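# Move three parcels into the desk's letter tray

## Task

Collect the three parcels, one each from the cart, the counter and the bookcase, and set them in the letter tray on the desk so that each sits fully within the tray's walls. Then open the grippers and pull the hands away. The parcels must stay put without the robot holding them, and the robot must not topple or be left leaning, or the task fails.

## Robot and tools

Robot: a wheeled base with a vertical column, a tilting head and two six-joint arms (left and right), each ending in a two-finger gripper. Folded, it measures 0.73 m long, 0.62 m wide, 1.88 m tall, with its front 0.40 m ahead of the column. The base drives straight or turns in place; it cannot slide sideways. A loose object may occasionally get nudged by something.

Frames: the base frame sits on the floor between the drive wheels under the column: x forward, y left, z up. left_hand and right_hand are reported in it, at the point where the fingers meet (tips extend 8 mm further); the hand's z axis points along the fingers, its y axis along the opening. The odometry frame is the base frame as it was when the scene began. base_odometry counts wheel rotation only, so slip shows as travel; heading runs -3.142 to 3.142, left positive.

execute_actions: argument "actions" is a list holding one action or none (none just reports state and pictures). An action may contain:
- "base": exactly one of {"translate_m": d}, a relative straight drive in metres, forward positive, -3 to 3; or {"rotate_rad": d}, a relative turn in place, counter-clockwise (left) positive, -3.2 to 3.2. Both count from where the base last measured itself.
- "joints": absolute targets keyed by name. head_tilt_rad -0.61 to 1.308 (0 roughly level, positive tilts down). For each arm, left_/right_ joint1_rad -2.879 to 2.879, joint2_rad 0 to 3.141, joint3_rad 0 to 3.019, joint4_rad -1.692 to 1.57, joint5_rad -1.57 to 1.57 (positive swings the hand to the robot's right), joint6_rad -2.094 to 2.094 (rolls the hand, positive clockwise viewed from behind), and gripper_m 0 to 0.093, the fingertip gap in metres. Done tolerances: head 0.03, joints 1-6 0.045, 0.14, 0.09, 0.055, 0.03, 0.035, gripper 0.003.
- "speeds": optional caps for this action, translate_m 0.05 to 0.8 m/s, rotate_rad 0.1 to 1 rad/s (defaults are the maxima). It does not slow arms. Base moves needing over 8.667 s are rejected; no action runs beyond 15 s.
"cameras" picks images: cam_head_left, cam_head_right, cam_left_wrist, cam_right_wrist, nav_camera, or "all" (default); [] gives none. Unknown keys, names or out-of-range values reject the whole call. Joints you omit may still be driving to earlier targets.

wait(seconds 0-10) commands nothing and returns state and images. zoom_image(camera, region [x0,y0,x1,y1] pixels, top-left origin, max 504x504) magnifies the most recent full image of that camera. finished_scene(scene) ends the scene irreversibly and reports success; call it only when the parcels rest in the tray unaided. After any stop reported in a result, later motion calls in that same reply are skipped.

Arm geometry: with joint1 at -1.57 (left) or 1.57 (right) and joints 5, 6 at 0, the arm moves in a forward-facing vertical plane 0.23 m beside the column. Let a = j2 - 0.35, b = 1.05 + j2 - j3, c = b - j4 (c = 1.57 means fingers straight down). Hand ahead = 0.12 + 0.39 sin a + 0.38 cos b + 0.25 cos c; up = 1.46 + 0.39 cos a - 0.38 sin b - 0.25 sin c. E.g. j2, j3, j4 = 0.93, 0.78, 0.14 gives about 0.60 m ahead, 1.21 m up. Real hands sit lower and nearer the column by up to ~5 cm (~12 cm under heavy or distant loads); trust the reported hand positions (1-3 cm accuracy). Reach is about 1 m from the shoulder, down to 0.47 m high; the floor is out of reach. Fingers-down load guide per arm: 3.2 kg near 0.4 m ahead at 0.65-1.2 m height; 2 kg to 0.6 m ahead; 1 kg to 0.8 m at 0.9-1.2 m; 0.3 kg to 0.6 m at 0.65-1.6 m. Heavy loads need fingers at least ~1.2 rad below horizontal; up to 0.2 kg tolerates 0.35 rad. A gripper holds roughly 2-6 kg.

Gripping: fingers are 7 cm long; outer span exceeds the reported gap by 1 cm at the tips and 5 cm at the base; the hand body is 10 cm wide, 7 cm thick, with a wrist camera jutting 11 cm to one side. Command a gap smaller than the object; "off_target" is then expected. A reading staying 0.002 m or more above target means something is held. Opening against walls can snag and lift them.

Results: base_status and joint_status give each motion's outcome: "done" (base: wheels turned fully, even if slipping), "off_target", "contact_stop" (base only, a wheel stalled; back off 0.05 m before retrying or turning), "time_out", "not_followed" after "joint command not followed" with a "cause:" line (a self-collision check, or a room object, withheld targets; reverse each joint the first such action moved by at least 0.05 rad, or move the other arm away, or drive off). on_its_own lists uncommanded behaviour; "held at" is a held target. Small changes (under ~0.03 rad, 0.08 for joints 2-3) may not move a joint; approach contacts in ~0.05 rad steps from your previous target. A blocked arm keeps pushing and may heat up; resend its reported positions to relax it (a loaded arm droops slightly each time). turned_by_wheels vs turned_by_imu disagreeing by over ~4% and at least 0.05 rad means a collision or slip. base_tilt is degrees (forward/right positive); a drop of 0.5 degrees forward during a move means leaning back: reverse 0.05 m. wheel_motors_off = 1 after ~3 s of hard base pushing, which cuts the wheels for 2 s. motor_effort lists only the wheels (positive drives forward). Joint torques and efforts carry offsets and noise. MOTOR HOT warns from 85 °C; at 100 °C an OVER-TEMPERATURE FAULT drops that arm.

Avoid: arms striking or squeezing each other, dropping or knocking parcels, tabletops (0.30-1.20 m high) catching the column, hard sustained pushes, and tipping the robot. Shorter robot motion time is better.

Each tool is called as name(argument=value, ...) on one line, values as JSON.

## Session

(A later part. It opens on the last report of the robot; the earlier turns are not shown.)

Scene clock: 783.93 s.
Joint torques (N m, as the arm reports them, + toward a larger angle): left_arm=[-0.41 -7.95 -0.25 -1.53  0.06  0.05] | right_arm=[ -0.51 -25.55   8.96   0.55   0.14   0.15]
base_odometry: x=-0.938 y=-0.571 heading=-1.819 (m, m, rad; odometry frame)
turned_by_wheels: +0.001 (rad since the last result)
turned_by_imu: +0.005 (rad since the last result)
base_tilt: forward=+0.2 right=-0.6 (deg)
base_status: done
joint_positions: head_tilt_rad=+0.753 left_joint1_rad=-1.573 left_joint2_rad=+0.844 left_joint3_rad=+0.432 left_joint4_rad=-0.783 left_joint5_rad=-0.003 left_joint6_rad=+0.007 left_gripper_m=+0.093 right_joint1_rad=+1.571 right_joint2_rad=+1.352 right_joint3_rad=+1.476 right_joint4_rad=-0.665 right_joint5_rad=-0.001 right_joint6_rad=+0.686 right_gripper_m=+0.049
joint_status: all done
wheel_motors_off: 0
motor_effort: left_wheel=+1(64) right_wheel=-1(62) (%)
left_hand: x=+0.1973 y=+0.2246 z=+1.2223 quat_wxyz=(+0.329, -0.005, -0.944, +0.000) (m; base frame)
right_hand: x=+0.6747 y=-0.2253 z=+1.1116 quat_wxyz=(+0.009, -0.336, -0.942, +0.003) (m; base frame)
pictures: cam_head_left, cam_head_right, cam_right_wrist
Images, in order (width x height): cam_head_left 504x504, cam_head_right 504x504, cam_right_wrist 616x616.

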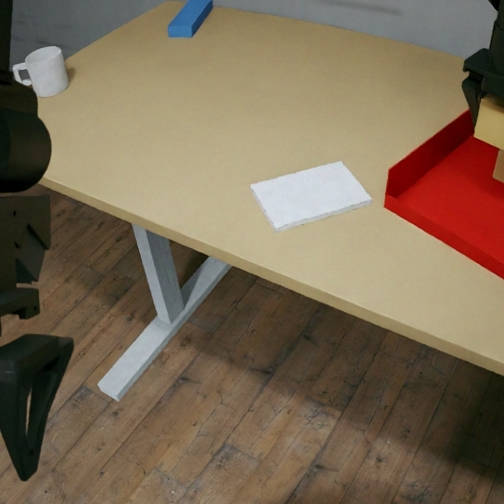

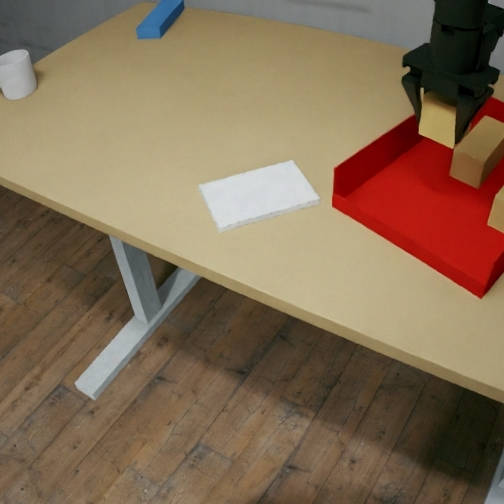

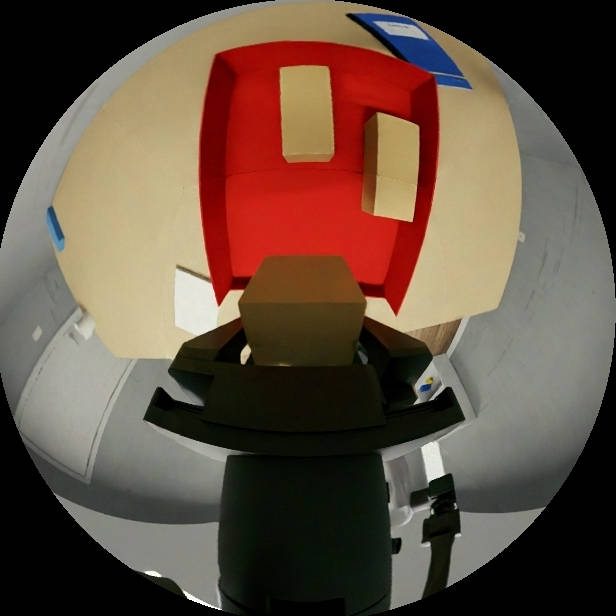

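execute_actions(actions=[{"joints": {"right_joint2_rad": 1.52, "right_joint3_rad": 1.685, "right_joint4_rad": -0.645, "right_joint6_rad": 0.74}}], cameras=["cam_head_right", "cam_right_wrist"])

Scene clock: 817.83 s.
Joint torques (N m, as the arm reports them, + toward a larger angle): left_arm=[ 0.19 -8.92 -0.31 -1.5   0.04  0.07] | right_arm=[ -0.37 -26.72   8.87   0.53   0.13   0.15]
base_odometry: x=-0.938 y=-0.571 heading=-1.819 (m, m, rad; odometry frame)
turned_by_wheels: +0.000 (rad since the last result)
turned_by_imu: +0.002 (rad since the last result)
base_tilt: forward=+0.3 right=-0.5 (deg)
base_status: not commanded
joint_positions: head_tilt_rad=+0.753 left_joint1_rad=-1.573 left_joint2_rad=+0.844 left_joint3_rad=+0.432 left_joint4_rad=-0.783 left_joint5_rad=-0.003 left_joint6_rad=+0.007 left_gripper_m=+0.093 right_joint1_rad=+1.571 right_joint2_rad=+1.532 right_joint3_rad=+1.658 right_joint4_rad=-0.649 right_joint5_rad=-0.001 right_joint6_rad=+0.725 right_gripper_m=+0.049
joint_status: all done
wheel_motors_off: 0
motor_effort: left_wheel=+1(2) right_wheel=-1(2) (%)
left_hand: x=+0.1973 y=+0.2246 z=+1.2223 quat_wxyz=(+0.329, -0.005, -0.944, +0.000) (m; base frame)
right_hand: x=+0.7116 y=-0.2253 z=+1.0507 quat_wxyz=(+0.000, -0.355, -0.935, +0.000) (m; base frame)
pictures: cam_head_right, cam_right_wrist
Images, in order (width x height): cam_head_right 504x504, cam_right_wrist 616x616.

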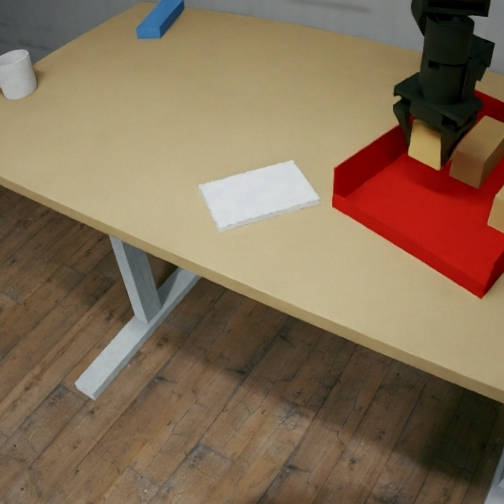

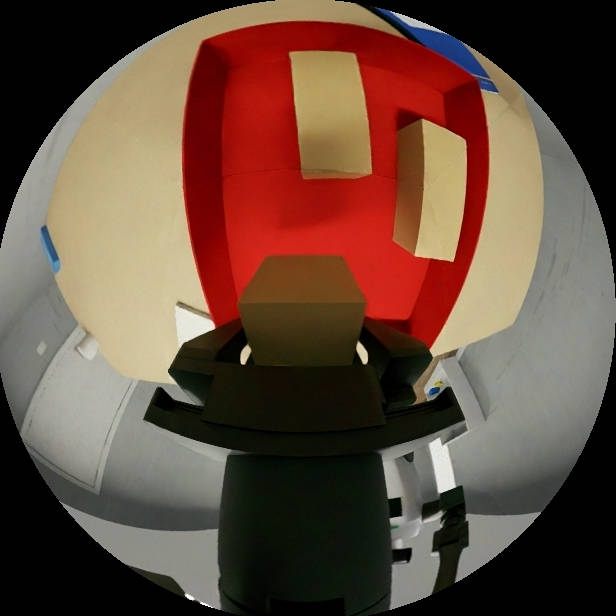

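execute_actions(actions=[{"joints": {"right_joint2_rad": 1.625, "right_joint4_rad": -0.535}}], cameras=["cam_head_right", "cam_right_wrist"])

Scene clock: 821.20 s.
Joint torques (N m, as the arm reports them, + toward a larger angle): left_arm=[-0.43 -8.33 -0.43 -1.47  0.02  0.07] | right_arm=[ -0.35 -26.53   7.78   0.71   0.13   0.15]
base_odometry: x=-0.938 y=-0.571 heading=-1.819 (m, m, rad; odometry frame)
turned_by_wheels: +0.000 (rad since the last result)
turned_by_imu: +0.001 (rad since the last result)
base_tilt: forward=+0.2 right=-0.6 (deg)
base_status: not commanded
joint_positions: head_tilt_rad=+0.753 left_joint1_rad=-1.573 left_joint2_rad=+0.844 left_joint3_rad=+0.432 left_joint4_rad=-0.783 left_joint5_rad=-0.003 left_joint6_rad=+0.007 left_gripper_m=+0.093 right_joint1_rad=+1.571 right_joint2_rad=+1.640 right_joint3_rad=+1.660 right_joint4_rad=-0.543 right_joint5_rad=-0.001 right_joint6_rad=+0.725 right_gripper_m=+0.049
joint_status: all done
wheel_motors_off: 0
motor_effort: left_wheel=+1(1) right_wheel=-1(2) (%)
left_hand: x=+0.1973 y=+0.2246 z=+1.2223 quat_wxyz=(+0.329, -0.005, -0.944, +0.000) (m; base frame)
right_hand: x=+0.6914 y=-0.2253 z=+0.9885 quat_wxyz=(+0.000, -0.355, -0.935, +0.000) (m; base frame)
pictures: cam_head_right, cam_right_wrist
Images, in order (width x height): cam_head_right 504x504, cam_right_wrist 616x616.

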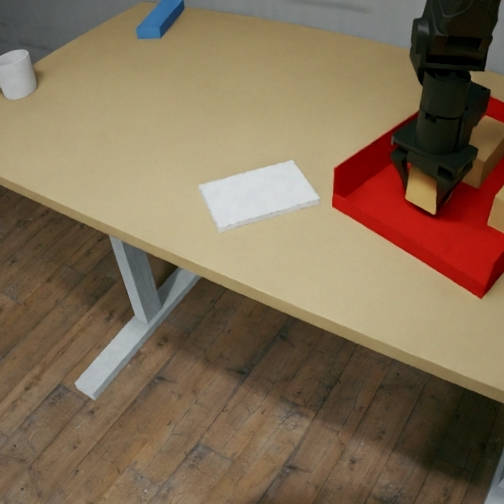

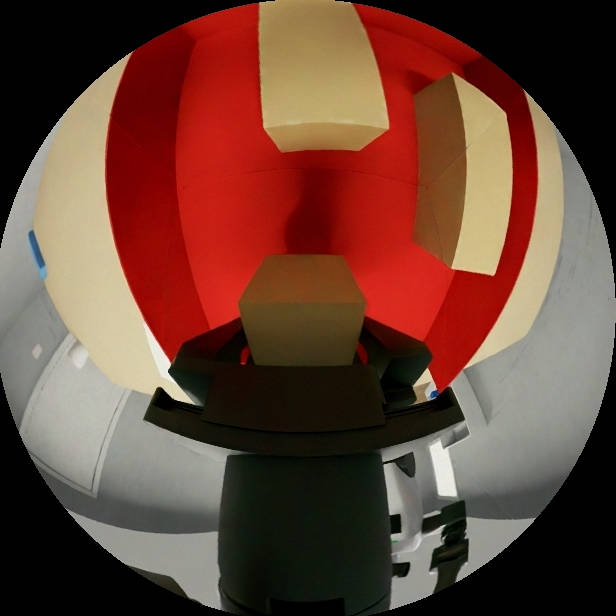

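zoom_image(camera="cam_head_right", region=[360, 120, 504, 264])

Region (360, 120, 504, 264) of cam_head_right's 504x504 image, scaled by 3.500, with more detail than that image has.

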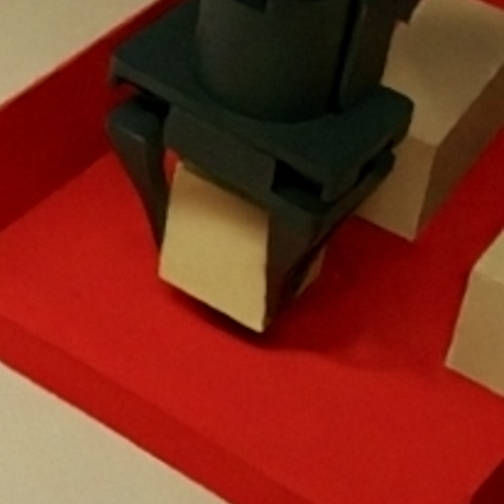

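execute_actions(actions=[{"joints": {"right_joint2_rad": 1.655, "right_joint4_rad": -0.515}}], cameras=["cam_head_right", "cam_right_wrist"])

Scene clock: 854.53 s.
Joint torques (N m, as the arm reports them, + toward a larger angle): left_arm=[-0.01 -8.93 -0.19 -1.45  0.08  0.07] | right_arm=[ -0.27 -24.39   7.84   0.85   0.14   0.15]
base_odometry: x=-0.938 y=-0.571 heading=-1.819 (m, m, rad; odometry frame)
turned_by_wheels: +0.000 (rad since the last result)
turned_by_imu: +0.001 (rad since the last result)
base_tilt: forward=+0.3 right=-0.5 (deg)
base_status: not commanded
joint_positions: head_tilt_rad=+0.753 left_joint1_rad=-1.573 left_joint2_rad=+0.844 left_joint3_rad=+0.432 left_joint4_rad=-0.783 left_joint5_rad=-0.003 left_joint6_rad=+0.007 left_gripper_m=+0.093 right_joint1_rad=+1.571 right_joint2_rad=+1.642 right_joint3_rad=+1.660 right_joint4_rad=-0.526 right_joint5_rad=-0.001 right_joint6_rad=+0.725 right_gripper_m=+0.049
joint_status: all done
wheel_motors_off: 0
motor_effort: left_wheel=+1(1) right_wheel=-2(1) (%)
left_hand: x=+0.1973 y=+0.2246 z=+1.2223 quat_wxyz=(+0.329, -0.005, -0.944, +0.000) (m; base frame)
right_hand: x=+0.6945 y=-0.2253 z=+0.9872 quat_wxyz=(-0.007, -0.355, -0.935, -0.003) (m; base frame)
pictures: cam_head_right, cam_right_wrist
Images, in order (width x height): cam_head_right 504x504, cam_right_wrist 616x616.

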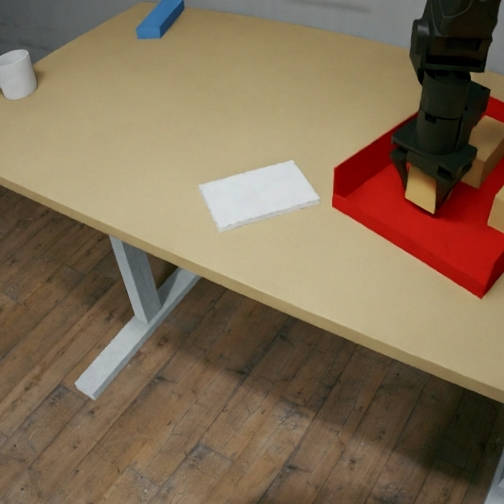

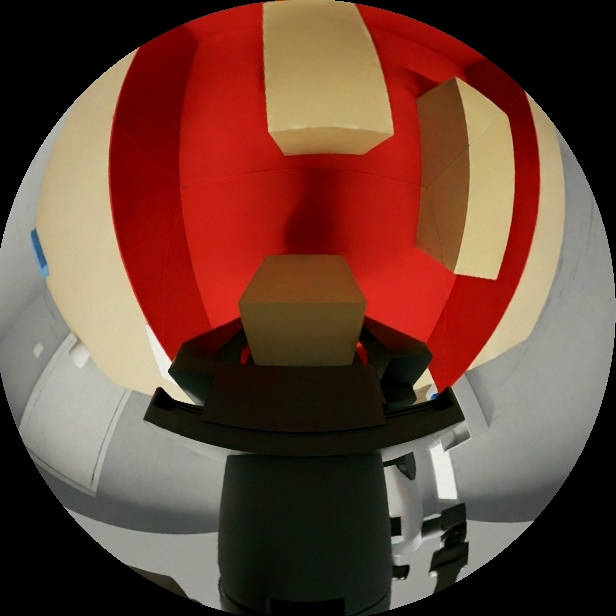

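execute_actions(actions=[{"joints": {"right_joint2_rad": 1.678}}], cameras=["cam_head_right", "cam_right_wrist"])

Scene clock: 857.97 s.
Joint torques (N m, as the arm reports them, + toward a larger angle): left_arm=[-0.96 -7.99 -0.41 -1.51  0.06  0.02] | right_arm=[ -0.41 -24.61   7.47   0.81   0.13   0.15]
base_odometry: x=-0.938 y=-0.571 heading=-1.819 (m, m, rad; odometry frame)
turned_by_wheels: +0.000 (rad since the last result)
turned_by_imu: +0.001 (rad since the last result)
base_tilt: forward=+0.2 right=-0.6 (deg)
base_status: not commanded
joint_positions: head_tilt_rad=+0.753 left_joint1_rad=-1.573 left_joint2_rad=+0.844 left_joint3_rad=+0.432 left_joint4_rad=-0.783 left_joint5_rad=-0.003 left_joint6_rad=+0.007 left_gripper_m=+0.093 right_joint1_rad=+1.571 right_joint2_rad=+1.673 right_joint3_rad=+1.660 right_joint4_rad=-0.526 right_joint5_rad=-0.001 right_joint6_rad=+0.725 right_gripper_m=+0.049
joint_status: all done
wheel_motors_off: 0
motor_effort: left_wheel=+1(1) right_wheel=-2(1) (%)
left_hand: x=+0.1973 y=+0.2246 z=+1.2223 quat_wxyz=(+0.329, -0.005, -0.944, +0.000) (m; base frame)
right_hand: x=+0.6798 y=-0.2253 z=+0.9698 quat_wxyz=(+0.008, -0.355, -0.935, +0.002) (m; base frame)
pictures: cam_head_right, cam_right_wrist
Images, in order (width x height): cam_head_right 504x504, cam_right_wrist 616x616.

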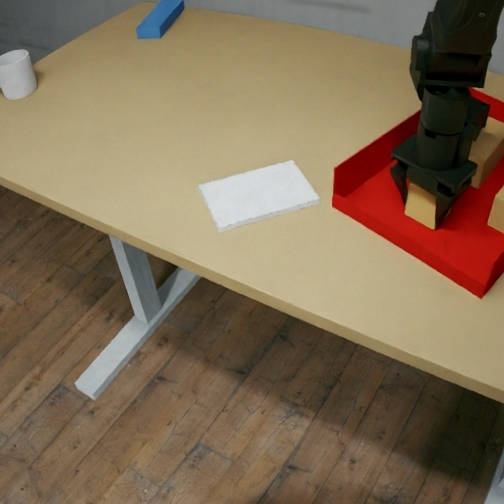

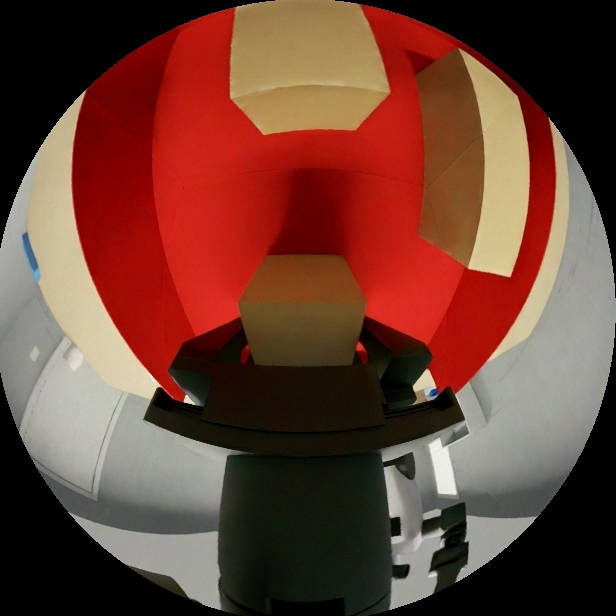

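execute_actions(actions=[{"joints": {"right_gripper_m": 0.08}}], cameras=["cam_head_right", "cam_right_wrist"])

Scene clock: 860.53 s.
Joint torques (N m, as the arm reports them, + toward a larger angle): left_arm=[-0.92 -8.93 -0.24 -1.55  0.07  0.09] | right_arm=[ -0.33 -24.75   7.56   0.76   0.14   0.14]
base_odometry: x=-0.938 y=-0.571 heading=-1.819 (m, m, rad; odometry frame)
turned_by_wheels: +0.000 (rad since the last result)
turned_by_imu: +0.001 (rad since the last result)
base_tilt: forward=+0.1 right=-0.5 (deg)
base_status: not commanded
joint_positions: head_tilt_rad=+0.753 left_joint1_rad=-1.573 left_joint2_rad=+0.844 left_joint3_rad=+0.432 left_joint4_rad=-0.783 left_joint5_rad=-0.003 left_joint6_rad=+0.007 left_gripper_m=+0.093 right_joint1_rad=+1.571 right_joint2_rad=+1.673 right_joint3_rad=+1.660 right_joint4_rad=-0.526 right_joint5_rad=-0.001 right_joint6_rad=+0.725 right_gripper_m=+0.080
joint_status: all done
wheel_motors_off: 0
motor_effort: left_wheel=+2(1) right_wheel=-2(2) (%)
left_hand: x=+0.1973 y=+0.2246 z=+1.2223 quat_wxyz=(+0.329, -0.005, -0.944, +0.000) (m; base frame)
right_hand: x=+0.6798 y=-0.2253 z=+0.9698 quat_wxyz=(+0.008, -0.355, -0.935, +0.002) (m; base frame)
pictures: cam_head_right, cam_right_wrist
Images, in order (width x height): cam_head_right 504x504, cam_right_wrist 616x616.

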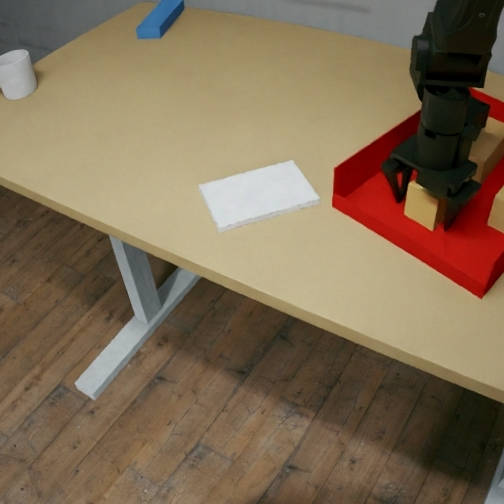

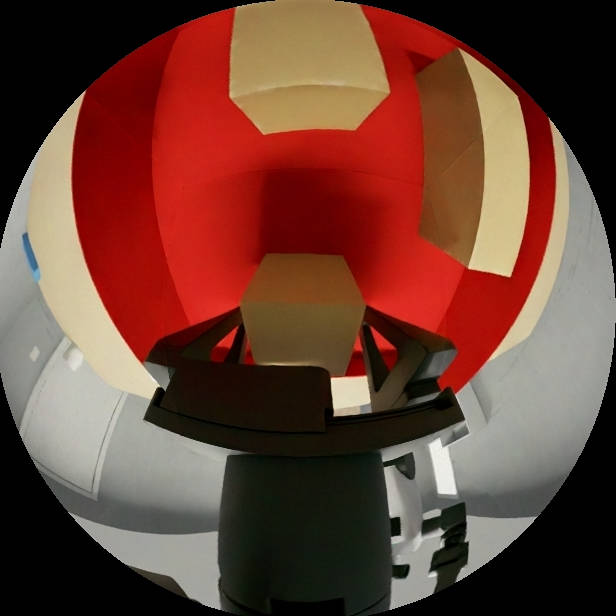

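execute_actions(actions=[{"joints": {"right_gripper_m": 0.093, "right_joint2_rad": 1.54, "right_joint4_rad": -0.635}}], cameras=["cam_head_right", "cam_right_wrist"])

Scene clock: 869.33 s.
Joint torques (N m, as the arm reports them, + toward a larger angle): left_arm=[-0.38 -8.6  -0.35 -1.57  0.01  0.09] | right_arm=[ -0.39 -24.25   8.43   0.18   0.14   0.15]
base_odometry: x=-0.938 y=-0.571 heading=-1.819 (m, m, rad; odometry frame)
turned_by_wheels: +0.000 (rad since the last result)
turned_by_imu: +0.002 (rad since the last result)
base_tilt: forward=+0.2 right=-0.6 (deg)
base_status: not commanded
joint_positions: head_tilt_rad=+0.753 left_joint1_rad=-1.573 left_joint2_rad=+0.844 left_joint3_rad=+0.432 left_joint4_rad=-0.783 left_joint5_rad=-0.003 left_joint6_rad=+0.007 left_gripper_m=+0.093 right_joint1_rad=+1.571 right_joint2_rad=+1.526 right_joint3_rad=+1.663 right_joint4_rad=-0.629 right_joint5_rad=-0.001 right_joint6_rad=+0.725 right_gripper_m=+0.093
joint_status: all done
wheel_motors_off: 0
motor_effort: left_wheel=+1(2) right_wheel=-1(2) (%)
left_hand: x=+0.1973 y=+0.2246 z=+1.2223 quat_wxyz=(+0.329, -0.005, -0.944, +0.000) (m; base frame)
right_hand: x=+0.7217 y=-0.2253 z=+1.0553 quat_wxyz=(-0.015, -0.355, -0.935, -0.006) (m; base frame)
pictures: cam_head_right, cam_right_wrist
Images, in order (width x height): cam_head_right 504x504, cam_right_wrist 616x616.

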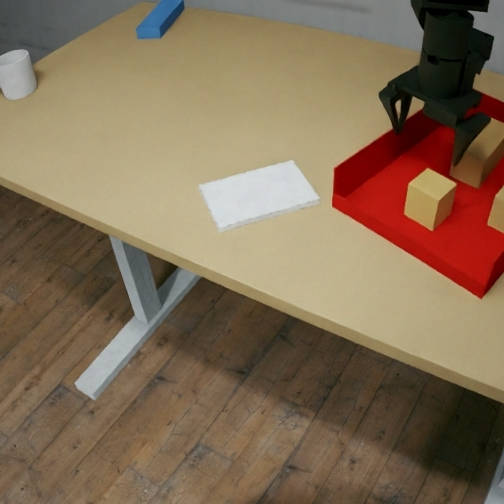

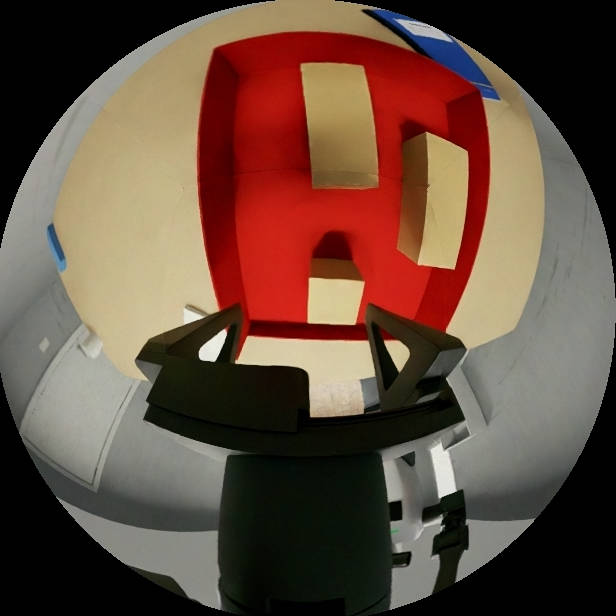

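execute_actions(actions=[{"base": {"translate_m": -0.35}, "joints": {"right_joint2_rad": 0.8, "right_joint3_rad": 0.85, "right_joint4_rad": -0.6, "right_joint6_rad": 0.0, "head_tilt_rad": 0.6}}], cameras=["cam_head_right", "cam_right_wrist"])

Scene clock: 878.27 s.
Joint torques (N m, as the arm reports them, + toward a larger angle): left_arm=[-0.06 -8.26 -0.14 -1.39  0.06  0.02] | right_arm=[ -0.45 -14.93   6.04   0.5    0.08  -0.14]
base_odometry: x=-0.852 y=-0.232 heading=-1.817 (m, m, rad; odometry frame)
turned_by_wheels: +0.002 (rad since the last result)
turned_by_imu: +0.003 (rad since the last result)
base_tilt: forward=+0.1 right=-0.6 (deg)
base_status: done
joint_positions: head_tilt_rad=+0.617 left_joint1_rad=-1.573 left_joint2_rad=+0.844 left_joint3_rad=+0.428 left_joint4_rad=-0.783 left_joint5_rad=-0.003 left_joint6_rad=+0.007 left_gripper_m=+0.093 right_joint1_rad=+1.571 right_joint2_rad=+0.793 right_joint3_rad=+0.847 right_joint4_rad=-0.604 right_joint5_rad=-0.001 right_joint6_rad=+0.015 right_gripper_m=+0.093
joint_status: all done
wheel_motors_off: 0
motor_effort: left_wheel=+1(64) right_wheel=-2(55) (%)
left_hand: x=+0.1950 y=+0.2246 z=+1.2228 quat_wxyz=(+0.331, -0.005, -0.944, +0.000) (m; base frame)
right_hand: x=+0.4924 y=-0.2253 z=+1.2375 quat_wxyz=(+0.013, -0.007, -1.000, +0.000) (m; base frame)
pictures: cam_head_right, cam_right_wrist
Images, in order (width x height): cam_head_right 504x504, cam_right_wrist 616x616.

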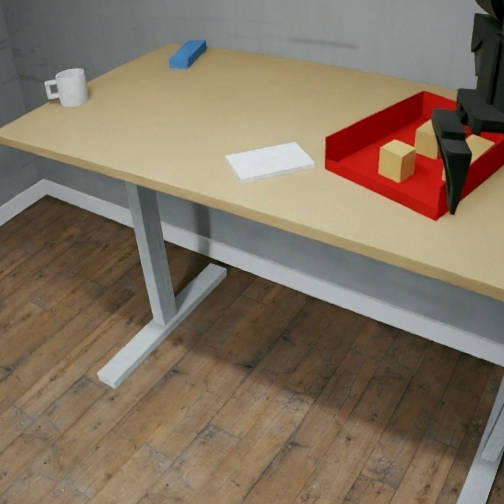

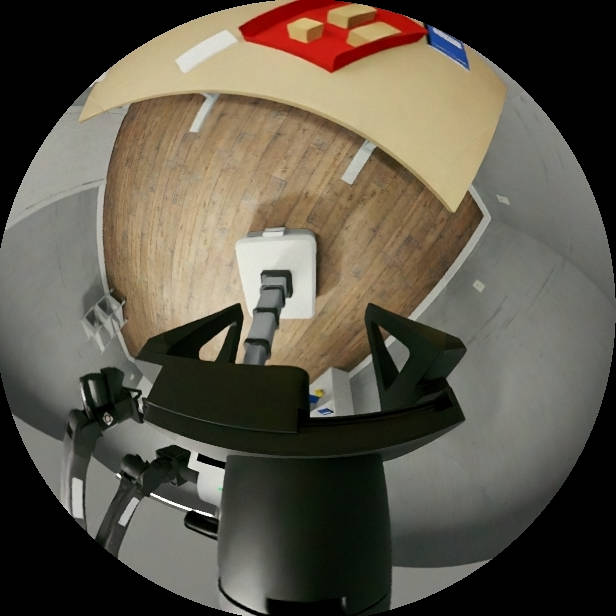

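All three parcels are in the tray and the robot is clear.

finished_scene(scene=1)

The scene is finished: the task was done.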